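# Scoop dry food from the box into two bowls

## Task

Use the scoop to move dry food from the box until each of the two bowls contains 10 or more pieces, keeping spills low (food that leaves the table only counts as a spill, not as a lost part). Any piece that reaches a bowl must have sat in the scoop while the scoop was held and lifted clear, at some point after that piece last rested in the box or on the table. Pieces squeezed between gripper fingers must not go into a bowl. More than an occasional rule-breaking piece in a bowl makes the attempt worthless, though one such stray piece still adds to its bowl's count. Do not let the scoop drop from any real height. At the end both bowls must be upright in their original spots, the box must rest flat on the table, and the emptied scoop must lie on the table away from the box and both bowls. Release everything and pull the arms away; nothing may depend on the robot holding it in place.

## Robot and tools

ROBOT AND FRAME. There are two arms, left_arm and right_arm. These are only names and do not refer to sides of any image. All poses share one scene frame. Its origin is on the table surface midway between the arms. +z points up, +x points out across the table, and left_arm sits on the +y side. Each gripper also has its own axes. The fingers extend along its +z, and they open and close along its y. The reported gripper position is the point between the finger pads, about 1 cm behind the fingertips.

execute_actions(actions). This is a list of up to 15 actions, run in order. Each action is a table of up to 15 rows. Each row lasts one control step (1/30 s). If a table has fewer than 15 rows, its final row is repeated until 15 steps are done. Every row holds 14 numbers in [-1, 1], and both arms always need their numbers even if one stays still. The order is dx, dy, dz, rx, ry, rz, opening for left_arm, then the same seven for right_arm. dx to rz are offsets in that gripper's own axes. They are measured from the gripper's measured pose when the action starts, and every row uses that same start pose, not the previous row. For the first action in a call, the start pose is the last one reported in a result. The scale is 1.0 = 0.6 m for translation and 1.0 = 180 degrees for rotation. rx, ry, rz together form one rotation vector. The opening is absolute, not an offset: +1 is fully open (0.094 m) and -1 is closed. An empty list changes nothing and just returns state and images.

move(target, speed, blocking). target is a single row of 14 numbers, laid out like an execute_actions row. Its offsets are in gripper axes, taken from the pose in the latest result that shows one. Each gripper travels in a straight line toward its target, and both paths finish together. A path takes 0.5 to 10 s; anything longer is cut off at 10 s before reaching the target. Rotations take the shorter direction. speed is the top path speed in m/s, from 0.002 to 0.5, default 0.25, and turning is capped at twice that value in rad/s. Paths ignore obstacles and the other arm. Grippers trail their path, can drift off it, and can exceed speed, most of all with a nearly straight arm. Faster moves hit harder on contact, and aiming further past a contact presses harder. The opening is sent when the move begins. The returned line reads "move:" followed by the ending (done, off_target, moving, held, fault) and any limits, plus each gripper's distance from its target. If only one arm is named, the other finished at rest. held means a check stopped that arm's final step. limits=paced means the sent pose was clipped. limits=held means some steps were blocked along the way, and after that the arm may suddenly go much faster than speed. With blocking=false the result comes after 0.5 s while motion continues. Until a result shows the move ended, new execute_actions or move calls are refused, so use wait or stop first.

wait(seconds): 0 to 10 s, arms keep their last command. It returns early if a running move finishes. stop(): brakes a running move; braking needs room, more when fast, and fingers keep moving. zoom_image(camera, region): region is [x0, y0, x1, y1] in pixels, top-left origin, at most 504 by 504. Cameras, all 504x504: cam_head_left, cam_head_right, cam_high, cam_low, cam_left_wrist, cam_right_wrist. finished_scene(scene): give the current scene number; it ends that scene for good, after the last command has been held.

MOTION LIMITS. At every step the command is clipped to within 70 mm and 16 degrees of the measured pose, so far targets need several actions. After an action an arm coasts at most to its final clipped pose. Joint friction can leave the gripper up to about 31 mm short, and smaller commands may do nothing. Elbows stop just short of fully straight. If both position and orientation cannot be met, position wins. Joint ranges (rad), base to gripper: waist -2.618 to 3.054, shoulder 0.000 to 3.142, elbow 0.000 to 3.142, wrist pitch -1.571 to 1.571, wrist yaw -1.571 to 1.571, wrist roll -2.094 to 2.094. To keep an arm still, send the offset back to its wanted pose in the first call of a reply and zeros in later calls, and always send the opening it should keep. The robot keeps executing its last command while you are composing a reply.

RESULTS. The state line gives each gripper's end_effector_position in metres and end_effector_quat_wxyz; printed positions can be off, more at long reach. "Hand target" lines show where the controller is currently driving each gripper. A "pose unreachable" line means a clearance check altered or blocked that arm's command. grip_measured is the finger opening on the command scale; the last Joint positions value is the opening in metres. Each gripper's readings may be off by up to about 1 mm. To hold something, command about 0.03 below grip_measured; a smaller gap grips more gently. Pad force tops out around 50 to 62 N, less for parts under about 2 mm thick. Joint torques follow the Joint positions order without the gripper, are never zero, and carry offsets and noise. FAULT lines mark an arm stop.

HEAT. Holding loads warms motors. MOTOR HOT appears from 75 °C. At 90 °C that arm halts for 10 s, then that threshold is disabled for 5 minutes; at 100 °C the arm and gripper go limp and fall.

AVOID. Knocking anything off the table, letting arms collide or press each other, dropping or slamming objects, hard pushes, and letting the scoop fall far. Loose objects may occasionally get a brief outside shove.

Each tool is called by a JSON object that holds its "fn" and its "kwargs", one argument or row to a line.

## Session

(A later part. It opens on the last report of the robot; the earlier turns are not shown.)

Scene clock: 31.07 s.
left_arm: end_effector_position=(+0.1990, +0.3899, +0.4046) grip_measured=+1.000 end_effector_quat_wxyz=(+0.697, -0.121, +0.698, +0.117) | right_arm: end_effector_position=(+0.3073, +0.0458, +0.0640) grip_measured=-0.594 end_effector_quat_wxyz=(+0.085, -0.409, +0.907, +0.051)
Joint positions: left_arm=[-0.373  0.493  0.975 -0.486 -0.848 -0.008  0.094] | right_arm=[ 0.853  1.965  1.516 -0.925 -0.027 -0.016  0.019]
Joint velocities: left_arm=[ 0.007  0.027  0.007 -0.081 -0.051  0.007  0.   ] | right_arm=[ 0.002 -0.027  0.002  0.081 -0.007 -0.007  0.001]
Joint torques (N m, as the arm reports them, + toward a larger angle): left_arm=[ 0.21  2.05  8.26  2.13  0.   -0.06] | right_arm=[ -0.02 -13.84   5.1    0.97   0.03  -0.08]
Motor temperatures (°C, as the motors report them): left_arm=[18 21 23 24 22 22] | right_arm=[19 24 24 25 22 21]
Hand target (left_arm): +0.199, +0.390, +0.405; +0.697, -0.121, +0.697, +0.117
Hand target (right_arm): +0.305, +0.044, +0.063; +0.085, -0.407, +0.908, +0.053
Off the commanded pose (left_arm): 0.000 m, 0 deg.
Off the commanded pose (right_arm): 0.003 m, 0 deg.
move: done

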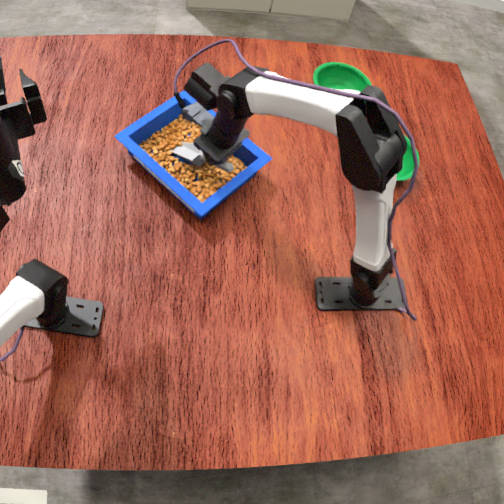

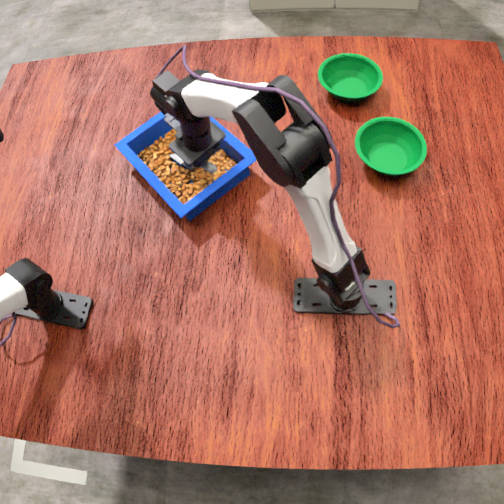

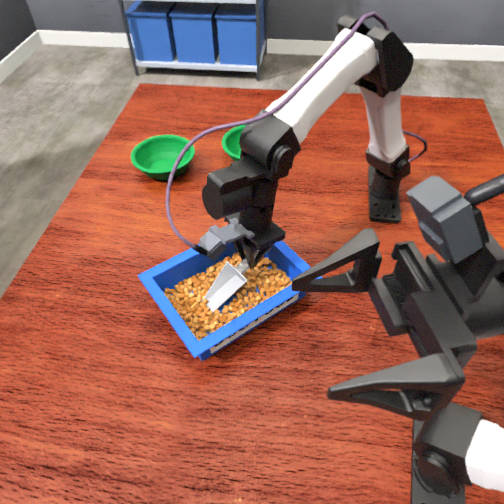

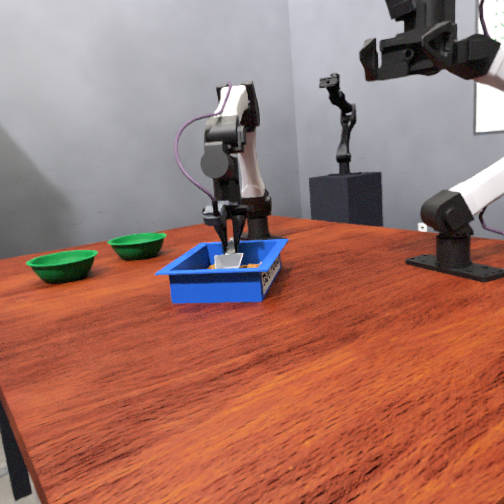

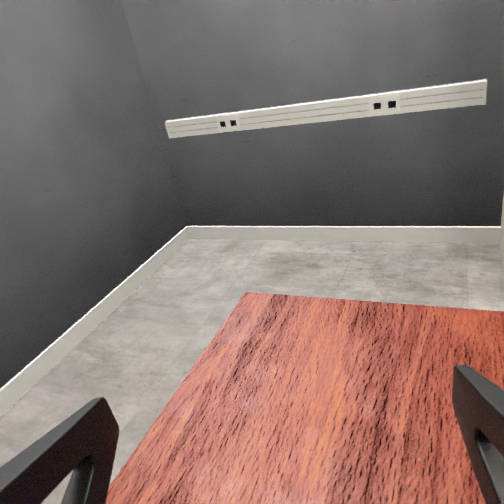

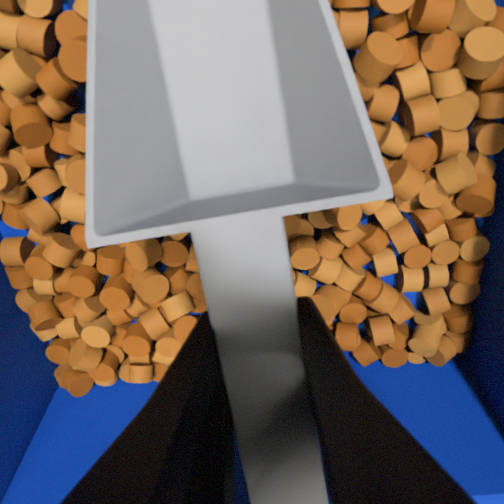

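{"fn": "move", "kwargs": {
  "target": [0,0,0,0,0,0,1,0.04,0,0.008,0,0.015,0,-0.68],
  "speed": 0.04
}}

{"fn": "move", "kwargs": {
  "target": [0,0,0,0,0,0,1,-0.085,0,0.035,0,-0.03,0,-0.68],
  "speed": 0.05
}}

{"fn": "zoom_image", "kwargs": {
  "camera": "cam_high",
  "region": [130,170,330,370]
}}

Scene clock: 36.40 s.
left_arm: end_effector_position=(+0.1990, +0.3899, +0.4044) grip_measured=+1.000 end_effector_quat_wxyz=(+0.696, -0.121, +0.698, +0.117) | right_arm: end_effector_position=(+0.3035, +0.0416, +0.0613) grip_measured=-0.594 end_effector_quat_wxyz=(+0.090, -0.408, +0.907, +0.053)
Joint positions: left_arm=[-0.373  0.493  0.975 -0.487 -0.848 -0.008  0.094] | right_arm=[ 0.853  1.938  1.466 -0.892 -0.027 -0.016  0.019]
Joint velocities: left_arm=[-0.012 -0.022 -0.007 -0.022 -0.037 -0.051  0.   ] | right_arm=[-0.012 -0.002 -0.007 -0.051 -0.022 -0.037  0.   ]
Joint torques (N m, as the arm reports them, + toward a larger angle): left_arm=[ 0.21  2.3   8.38  2.12 -0.03  0.  ] | right_arm=[ -0.17 -13.32   4.49   0.51   0.08  -0.14]
Motor temperatures (°C, as the motors report them): left_arm=[18 21 23 25 22 22] | right_arm=[19 25 25 25 22 21]
Hand target (left_arm): +0.199, +0.390, +0.405; +0.697, -0.121, +0.697, +0.117
Hand target (right_arm): +0.292, +0.029, +0.055; +0.064, -0.409, +0.909, +0.041
Off the commanded pose (left_arm): 0.000 m, 0 deg.
Off the commanded pose (right_arm): 0.018 m, 3 deg.
move: off_target (right_arm)

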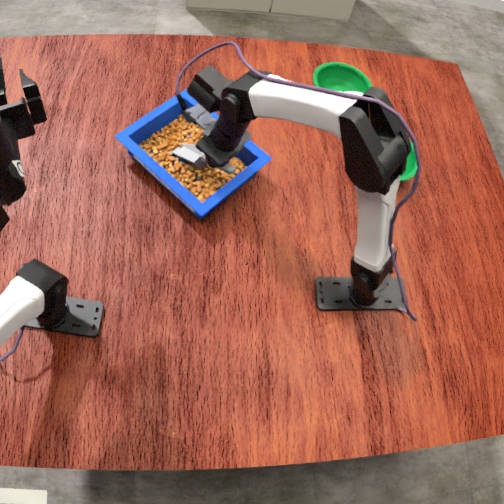

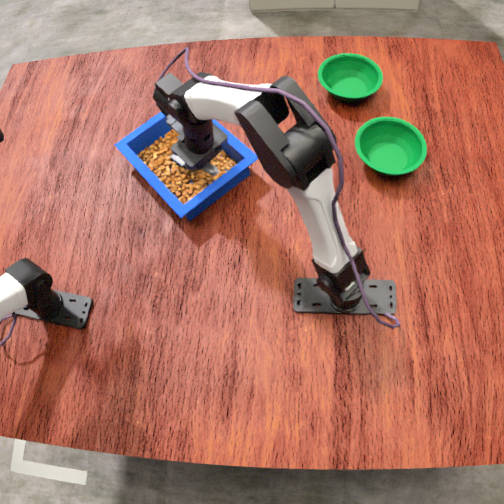

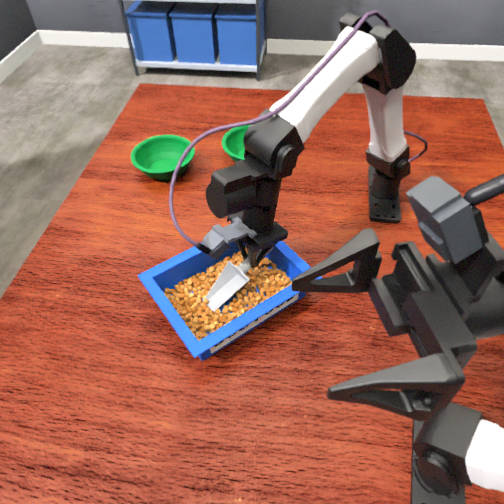

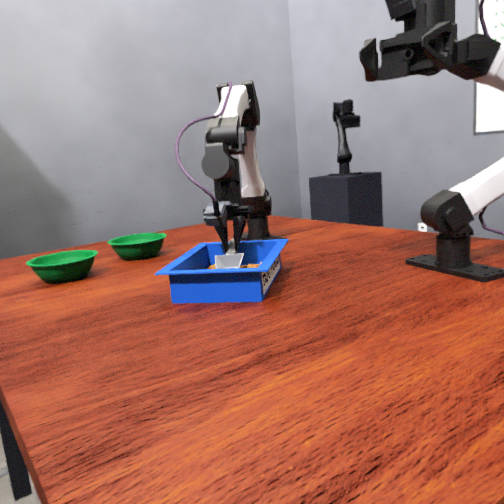

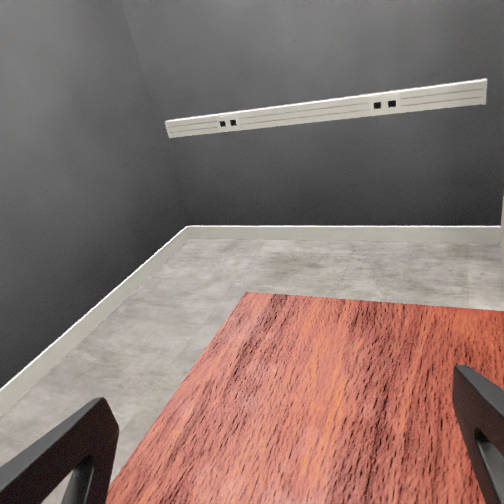

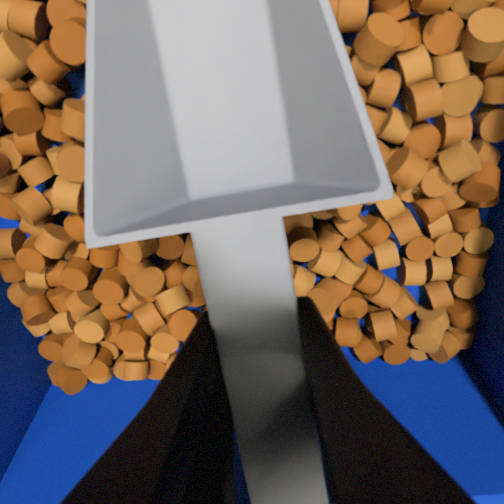

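Scene clock: 37.77 s.
left_arm: end_effector_position=(+0.1990, +0.3899, +0.4042) grip_measured=+1.000 end_effector_quat_wxyz=(+0.696, -0.120, +0.698, +0.117) | right_arm: end_effector_position=(+0.3347, +0.0756, +0.0541) grip_measured=-0.594 end_effector_quat_wxyz=(+0.126, -0.407, +0.902, +0.069)
Joint positions: left_arm=[-0.373  0.493  0.975 -0.488 -0.848 -0.008  0.094] | right_arm=[ 0.853  2.05   1.578 -0.812 -0.027 -0.016  0.019]
Joint velocities: left_arm=[-0.007 -0.007 -0.007 -0.125  0.066  0.066  0.   ] | right_arm=[-0.007  0.007 -0.002 -0.081  0.007  0.022 -0.001]
Joint torques (N m, as the arm reports them, + toward a larger angle): left_arm=[ 0.16  2.43  8.25  2.11 -0.01  0.02] | right_arm=[  0.07 -11.74   7.68   1.3    0.06  -0.09]
Motor temperatures (°C, as the motors report them): left_arm=[18 21 23 25 22 22] | right_arm=[19 25 25 25 22 21]
Hand target (left_arm): +0.199, +0.390, +0.404; +0.696, -0.121, +0.698, +0.117
Hand target (right_arm): +0.339, +0.082, +0.051; +0.132, -0.406, +0.901, +0.072
Off the commanded pose (left_arm): 0.000 m, 0 deg.
Off the commanded pose (right_arm): 0.009 m, 1 deg.
move: done

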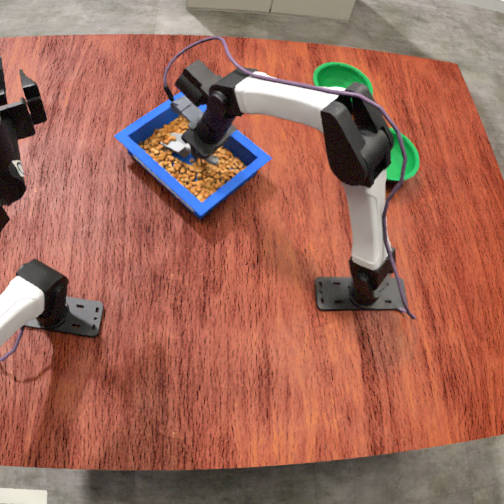

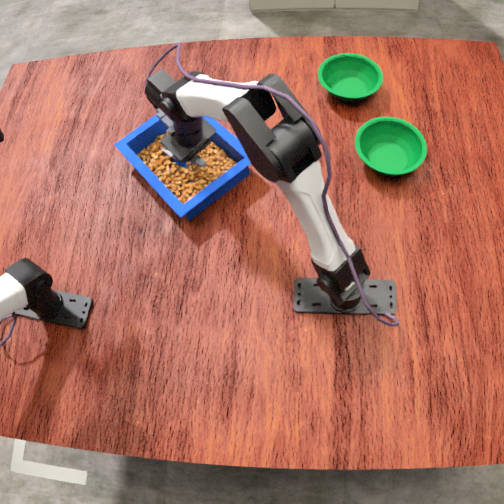

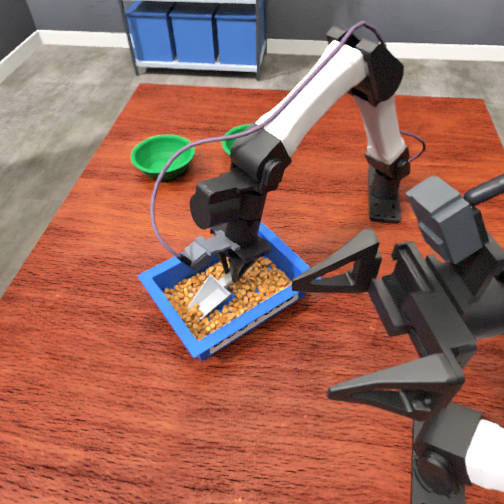

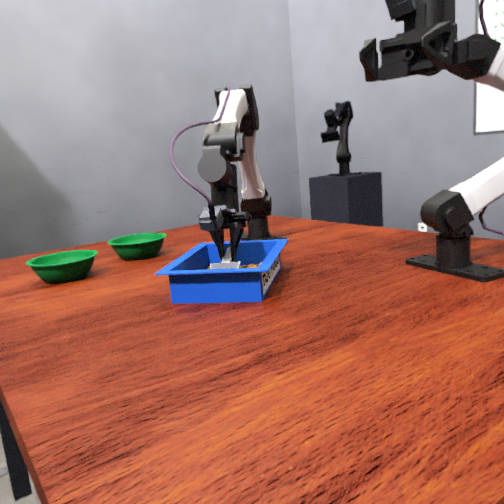

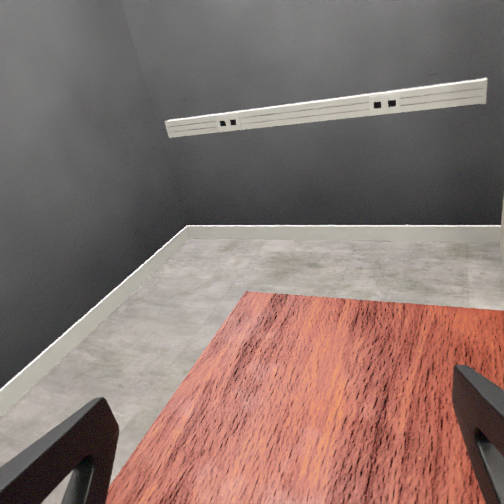

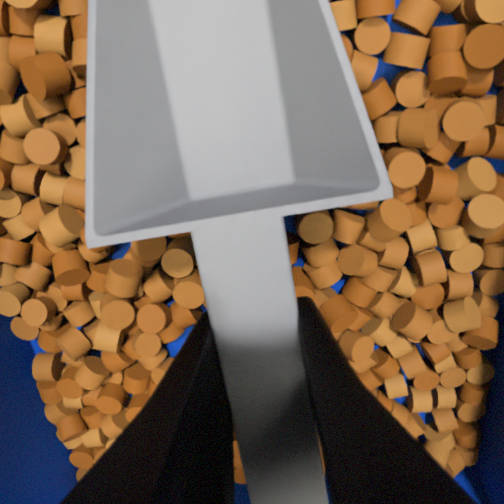

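Region (130, 170, 330, 370) of cam_high's 504x504 image, scaled by 2.520, with more detail than that image has.

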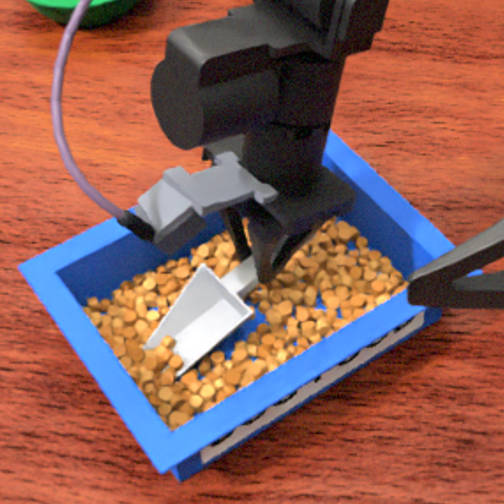

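{"fn": "move", "kwargs": {
  "target": [0,0,0,0,0,0,1,-0.055,0,0.04,0,-0.045,0,-0.68],
  "speed": 0.05
}}

{"fn": "move", "kwargs": {
  "target": [0,0,0,0,0,0,1,0,0,0,0,-0.15,0,-0.68],
  "speed": 0.12
}}

{"fn": "zoom_image", "kwargs": {
  "camera": "cam_high",
  "region": [130,170,330,370]
}}

Scene clock: 45.40 s.
left_arm: end_effector_position=(+0.1990, +0.3899, +0.4040) grip_measured=+1.000 end_effector_quat_wxyz=(+0.696, -0.120, +0.698, +0.117) | right_arm: end_effector_position=(+0.3571, +0.0999, +0.0469) grip_measured=-0.594 end_effector_quat_wxyz=(+0.183, -0.403, +0.892, +0.093)
Joint positions: left_arm=[-0.373  0.493  0.975 -0.489 -0.848 -0.008  0.094] | right_arm=[ 0.853  2.083  1.556 -0.631 -0.027 -0.016  0.019]
Joint velocities: left_arm=[ 0.007 -0.002 -0.007 -0.022 -0.022 -0.007  0.   ] | right_arm=[-0.007  0.012  0.002  0.022  0.051  0.007 -0.   ]
Joint torques (N m, as the arm reports them, + toward a larger angle): left_arm=[0.31 2.2  8.43 2.08 0.01 0.01] | right_arm=[ -0.02 -12.97   5.94   1.78   0.04  -0.09]
Motor temperatures (°C, as the motors report them): left_arm=[18 21 24 25 22 22] | right_arm=[19 26 25 25 22 21]
Hand target (left_arm): +0.199, +0.390, +0.404; +0.696, -0.120, +0.698, +0.117
Hand target (right_arm): +0.360, +0.104, +0.041; +0.190, -0.402, +0.891, +0.097
Off the commanded pose (left_arm): 0.000 m, 0 deg.
Off the commanded pose (right_arm): 0.009 m, 1 deg.
move: done

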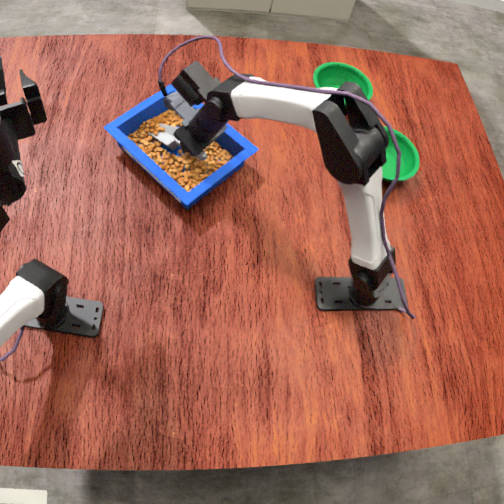

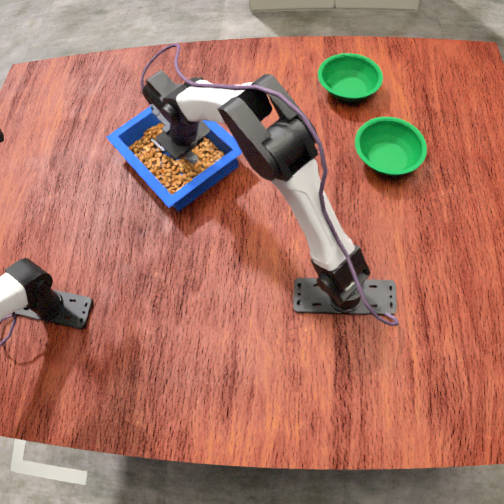

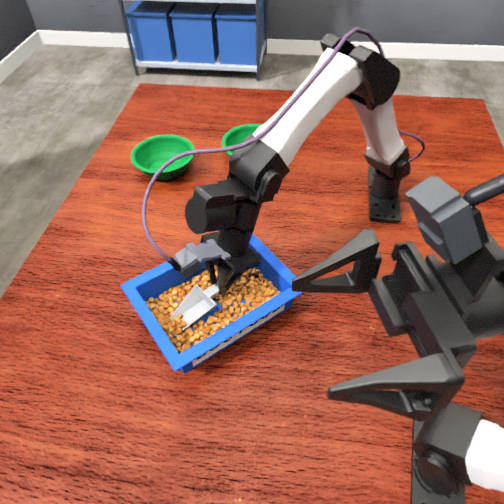

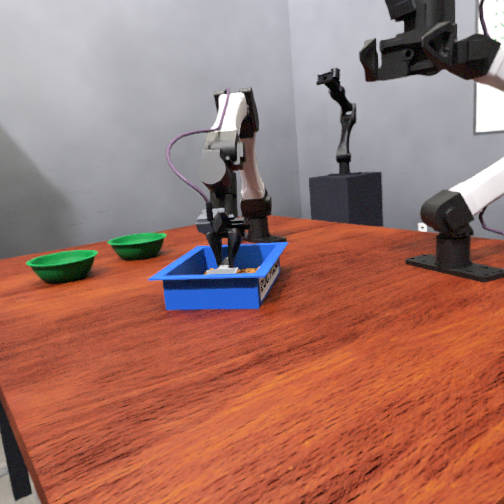

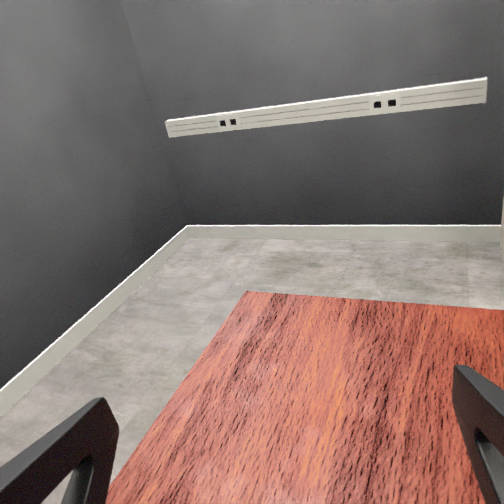

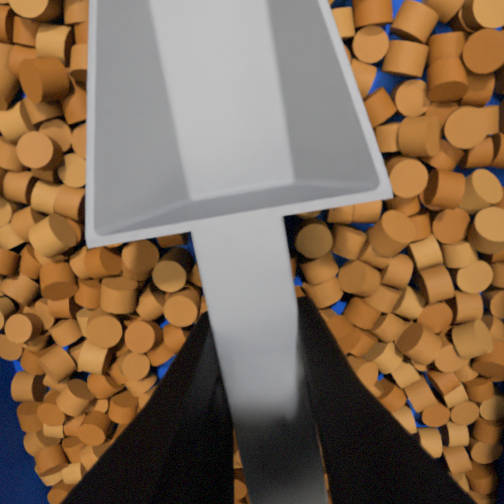

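Scene clock: 47.83 s.
left_arm: end_effector_position=(+0.1990, +0.3899, +0.4038) grip_measured=+1.000 end_effector_quat_wxyz=(+0.695, -0.120, +0.699, +0.118) | right_arm: end_effector_position=(+0.3550, +0.0982, +0.0412) grip_measured=-0.594 end_effector_quat_wxyz=(+0.376, -0.378, +0.828, +0.176)
Joint positions: left_arm=[-0.373  0.493  0.975 -0.49  -0.848 -0.008  0.094] | right_arm=[ 0.853  1.907  0.978  0.212 -0.029 -0.016  0.019]
Joint velocities: left_arm=[ 0.007  0.002  0.007 -0.022  0.037 -0.037  0.   ] | right_arm=[ 0.002  0.007  0.007 -0.051 -0.007 -0.037  0.001]
Joint torques (N m, as the arm reports them, + toward a larger angle): left_arm=[ 0.12  2.22  8.37  2.11 -0.06 -0.05] | right_arm=[ -0.43 -13.17   5.38   2.38  -0.04  -0.06]
Motor temperatures (°C, as the motors report them): left_arm=[18 21 24 25 22 22] | right_arm=[19 27 25 25 22 21]
Hand target (left_arm): +0.199, +0.390, +0.404; +0.696, -0.120, +0.698, +0.117
Hand target (right_arm): +0.356, +0.099, +0.047; +0.385, -0.373, +0.823, +0.185
Off the commanded pose (left_arm): 0.000 m, 0 deg.
Off the commanded pose (right_arm): 0.006 m, 2 deg.
move: done

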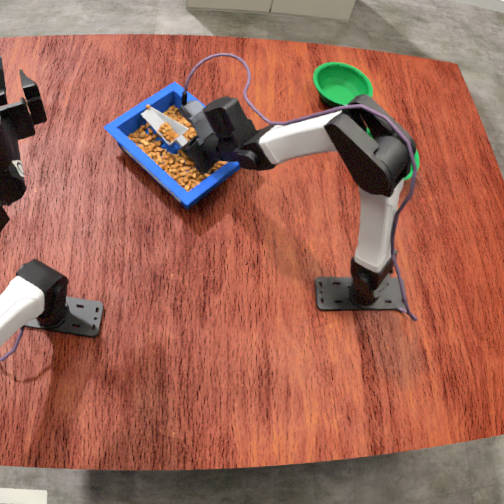

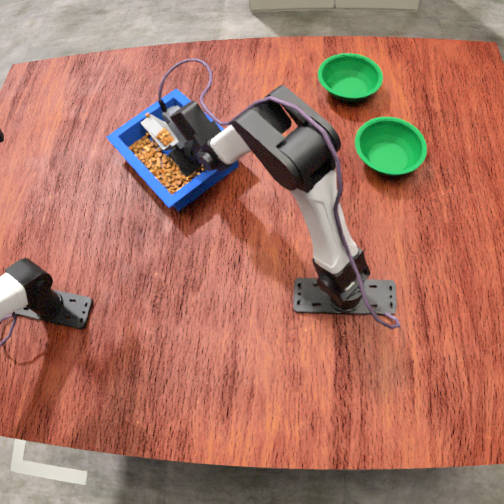

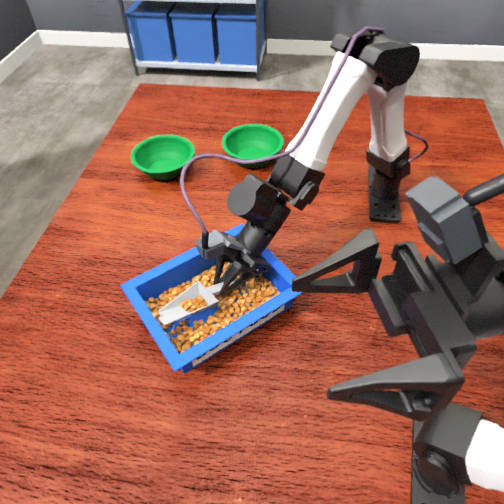

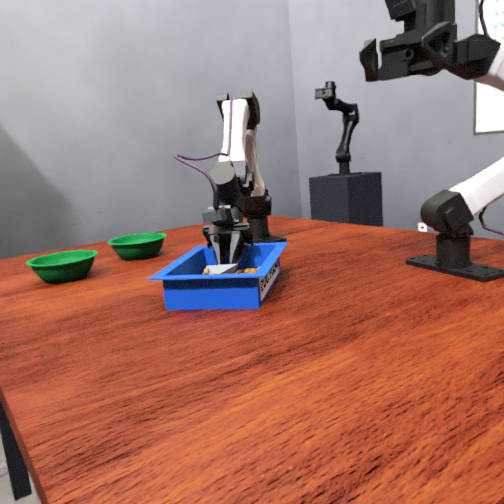

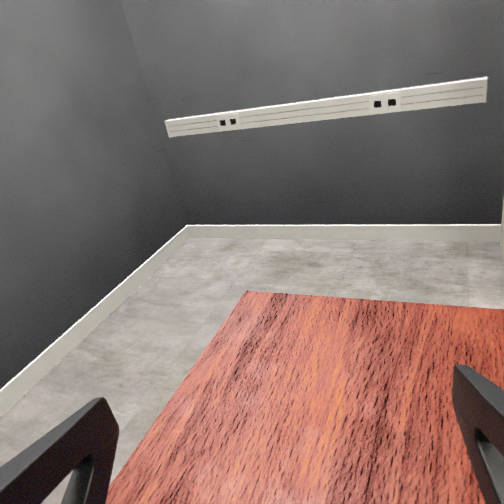

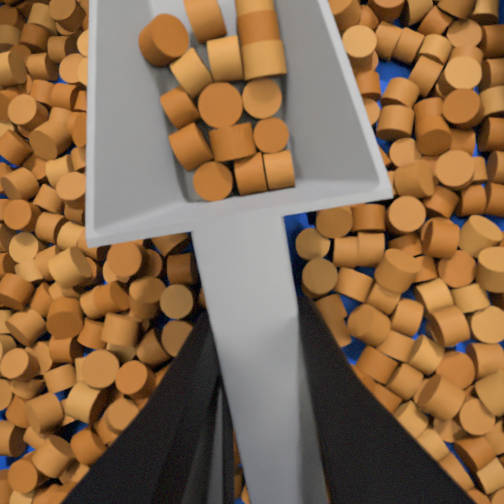

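Region (130, 170, 330, 370) of cam_high's 504x504 image, scaled by 2.520, with more detail than that image has.

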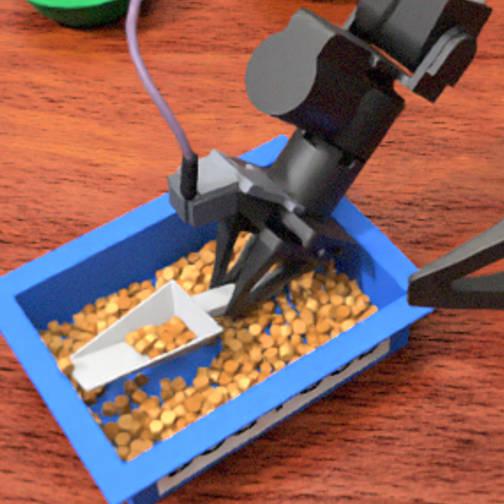

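{"fn": "move", "kwargs": {
  "target": [0,0,0,0,0,0,1,-0.11,0,-0.14,0,0,0,-0.68],
  "speed": 0.12
}}

{"fn": "move", "kwargs": {
  "target": [0,0,0,0,0,0,1,0.205,-0.51,-0.237,0.205,0,0.178,-0.68],
  "speed": 0.18
}}

Scene clock: 55.77 s.
left_arm: end_effector_position=(+0.1990, +0.3899, +0.4036) grip_measured=+1.000 end_effector_quat_wxyz=(+0.695, -0.120, +0.699, +0.118) | right_arm: end_effector_position=(+0.3391, +0.0808, +0.1293) grip_measured=-0.594 end_effector_quat_wxyz=(+0.359, -0.381, +0.835, +0.168)
Joint positions: left_arm=[-0.373  0.493  0.975 -0.491 -0.848 -0.008  0.094] | right_arm=[ 0.853  1.666  1.111 -0.201 -0.029 -0.016  0.019]
Joint velocities: left_arm=[-0.007  0.007  0.012 -0.022 -0.007  0.022  0.   ] | right_arm=[-0.017  0.007  0.002 -0.051 -0.007 -0.066 -0.   ]
Joint torques (N m, as the arm reports them, + toward a larger angle): left_arm=[ 0.29  2.18  8.3   2.12  0.   -0.04] | right_arm=[ -0.12 -12.16   8.25   2.13   0.07  -0.13]
Motor temperatures (°C, as the motors report them): left_arm=[18 22 24 26 22 22] | right_arm=[19 28 26 27 22 21]
Hand target (left_arm): +0.199, +0.390, +0.404; +0.695, -0.120, +0.699, +0.118
Hand target (right_arm): +0.342, +0.084, +0.146; +0.376, -0.378, +0.828, +0.176
Off the commanded pose (left_arm): 0.000 m, 0 deg.
Off the commanded pose (right_arm): 0.017 m, 2 deg.
move: off_target (right_arm)

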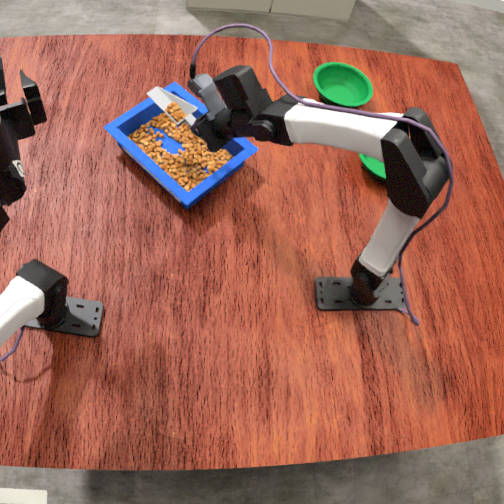

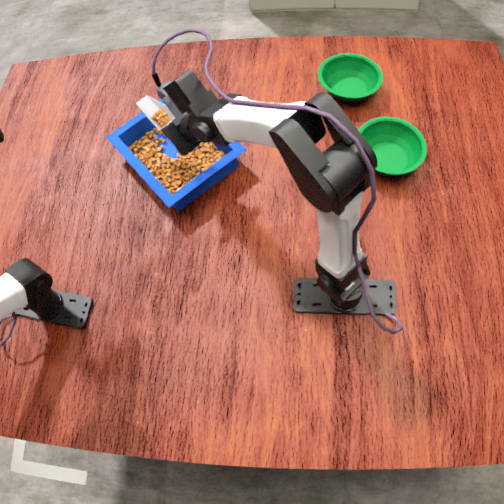

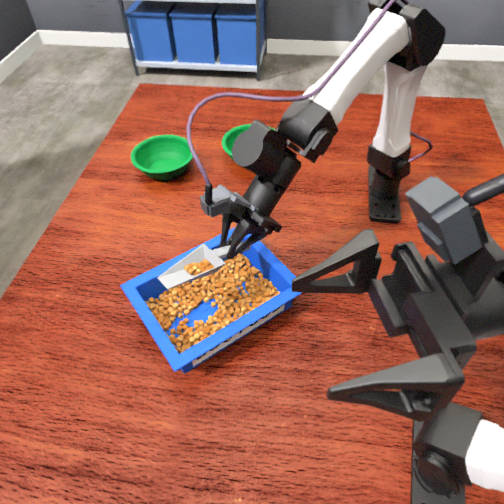

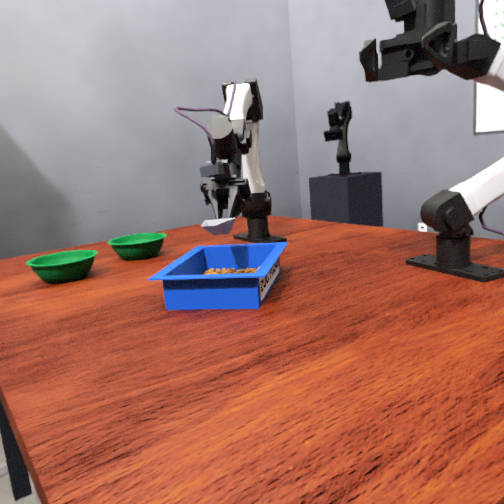

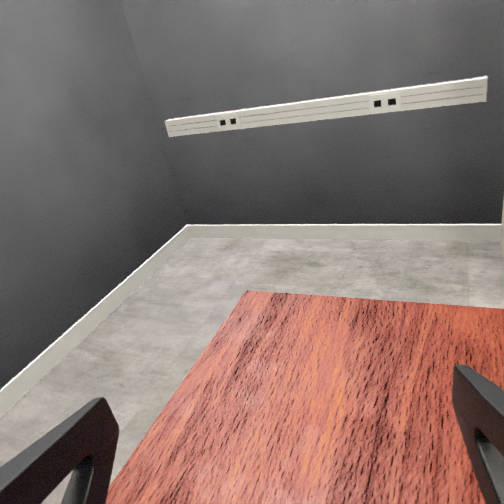

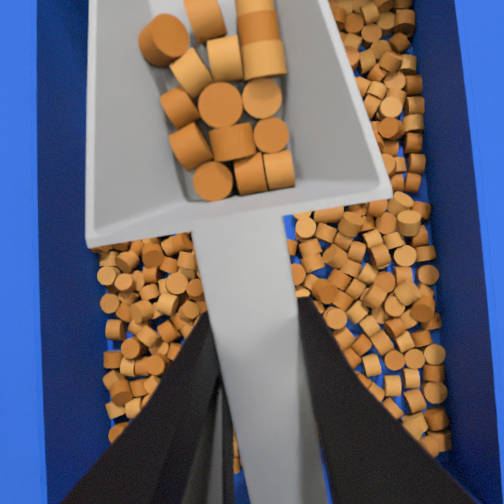

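Scene clock: 58.50 s.
left_arm: end_effector_position=(+0.1990, +0.3899, +0.4034) grip_measured=+1.000 end_effector_quat_wxyz=(+0.695, -0.119, +0.699, +0.118) | right_arm: end_effector_position=(+0.4385, -0.2575, +0.1319) grip_measured=-0.594 end_effector_quat_wxyz=(+0.392, -0.007, +0.920, -0.005)
Joint positions: left_arm=[-0.373  0.493  0.975 -0.493 -0.848 -0.008  0.094] | right_arm=[ 0.05   1.461  0.925 -0.229  0.022  0.001  0.019]
Joint velocities: left_arm=[ 0.022  0.002  0.007 -0.066 -0.007  0.051  0.   ] | right_arm=[ 0.002  0.007 -0.002  0.095 -0.022  0.125 -0.   ]
Joint torques (N m, as the arm reports them, + toward a larger angle): left_arm=[0.22 2.28 8.37 2.09 0.   0.04] | right_arm=[-0.47 -6.58  8.61  2.24  0.16 -0.24]
Motor temperatures (°C, as the motors report them): left_arm=[18 22 24 26 22 22] | right_arm=[19 28 26 27 22 21]
Hand target (left_arm): +0.199, +0.390, +0.404; +0.695, -0.120, +0.699, +0.118
Hand target (right_arm): +0.447, -0.260, +0.139; +0.404, -0.008, +0.915, -0.010
Off the commanded pose (left_arm): 0.000 m, 0 deg.
Off the commanded pose (right_arm): 0.011 m, 1 deg.
move: off_target (right_arm)

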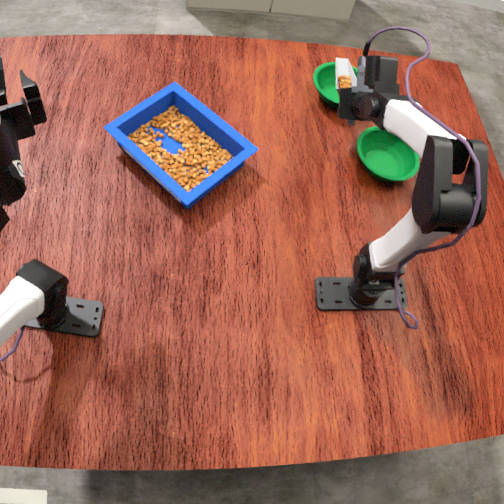

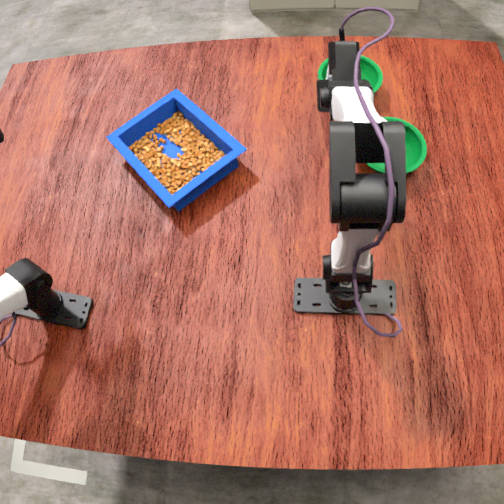

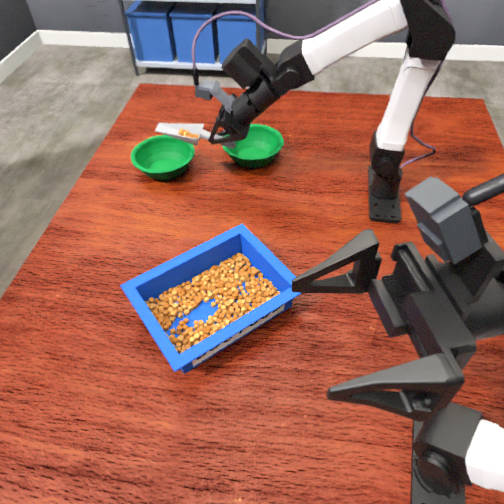

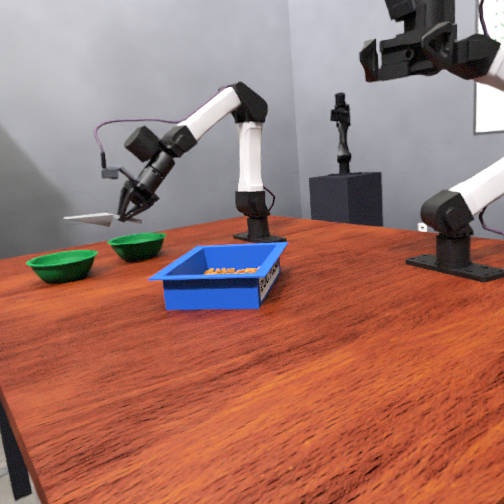

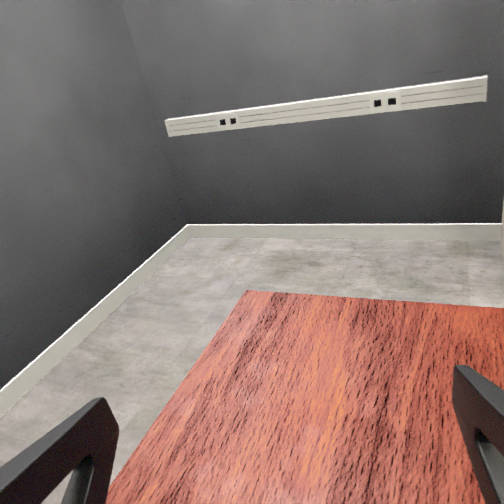

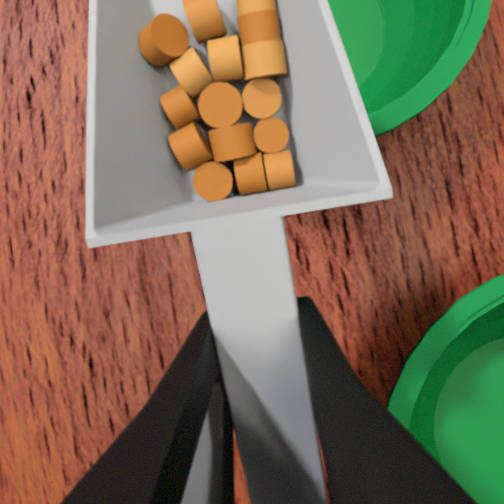

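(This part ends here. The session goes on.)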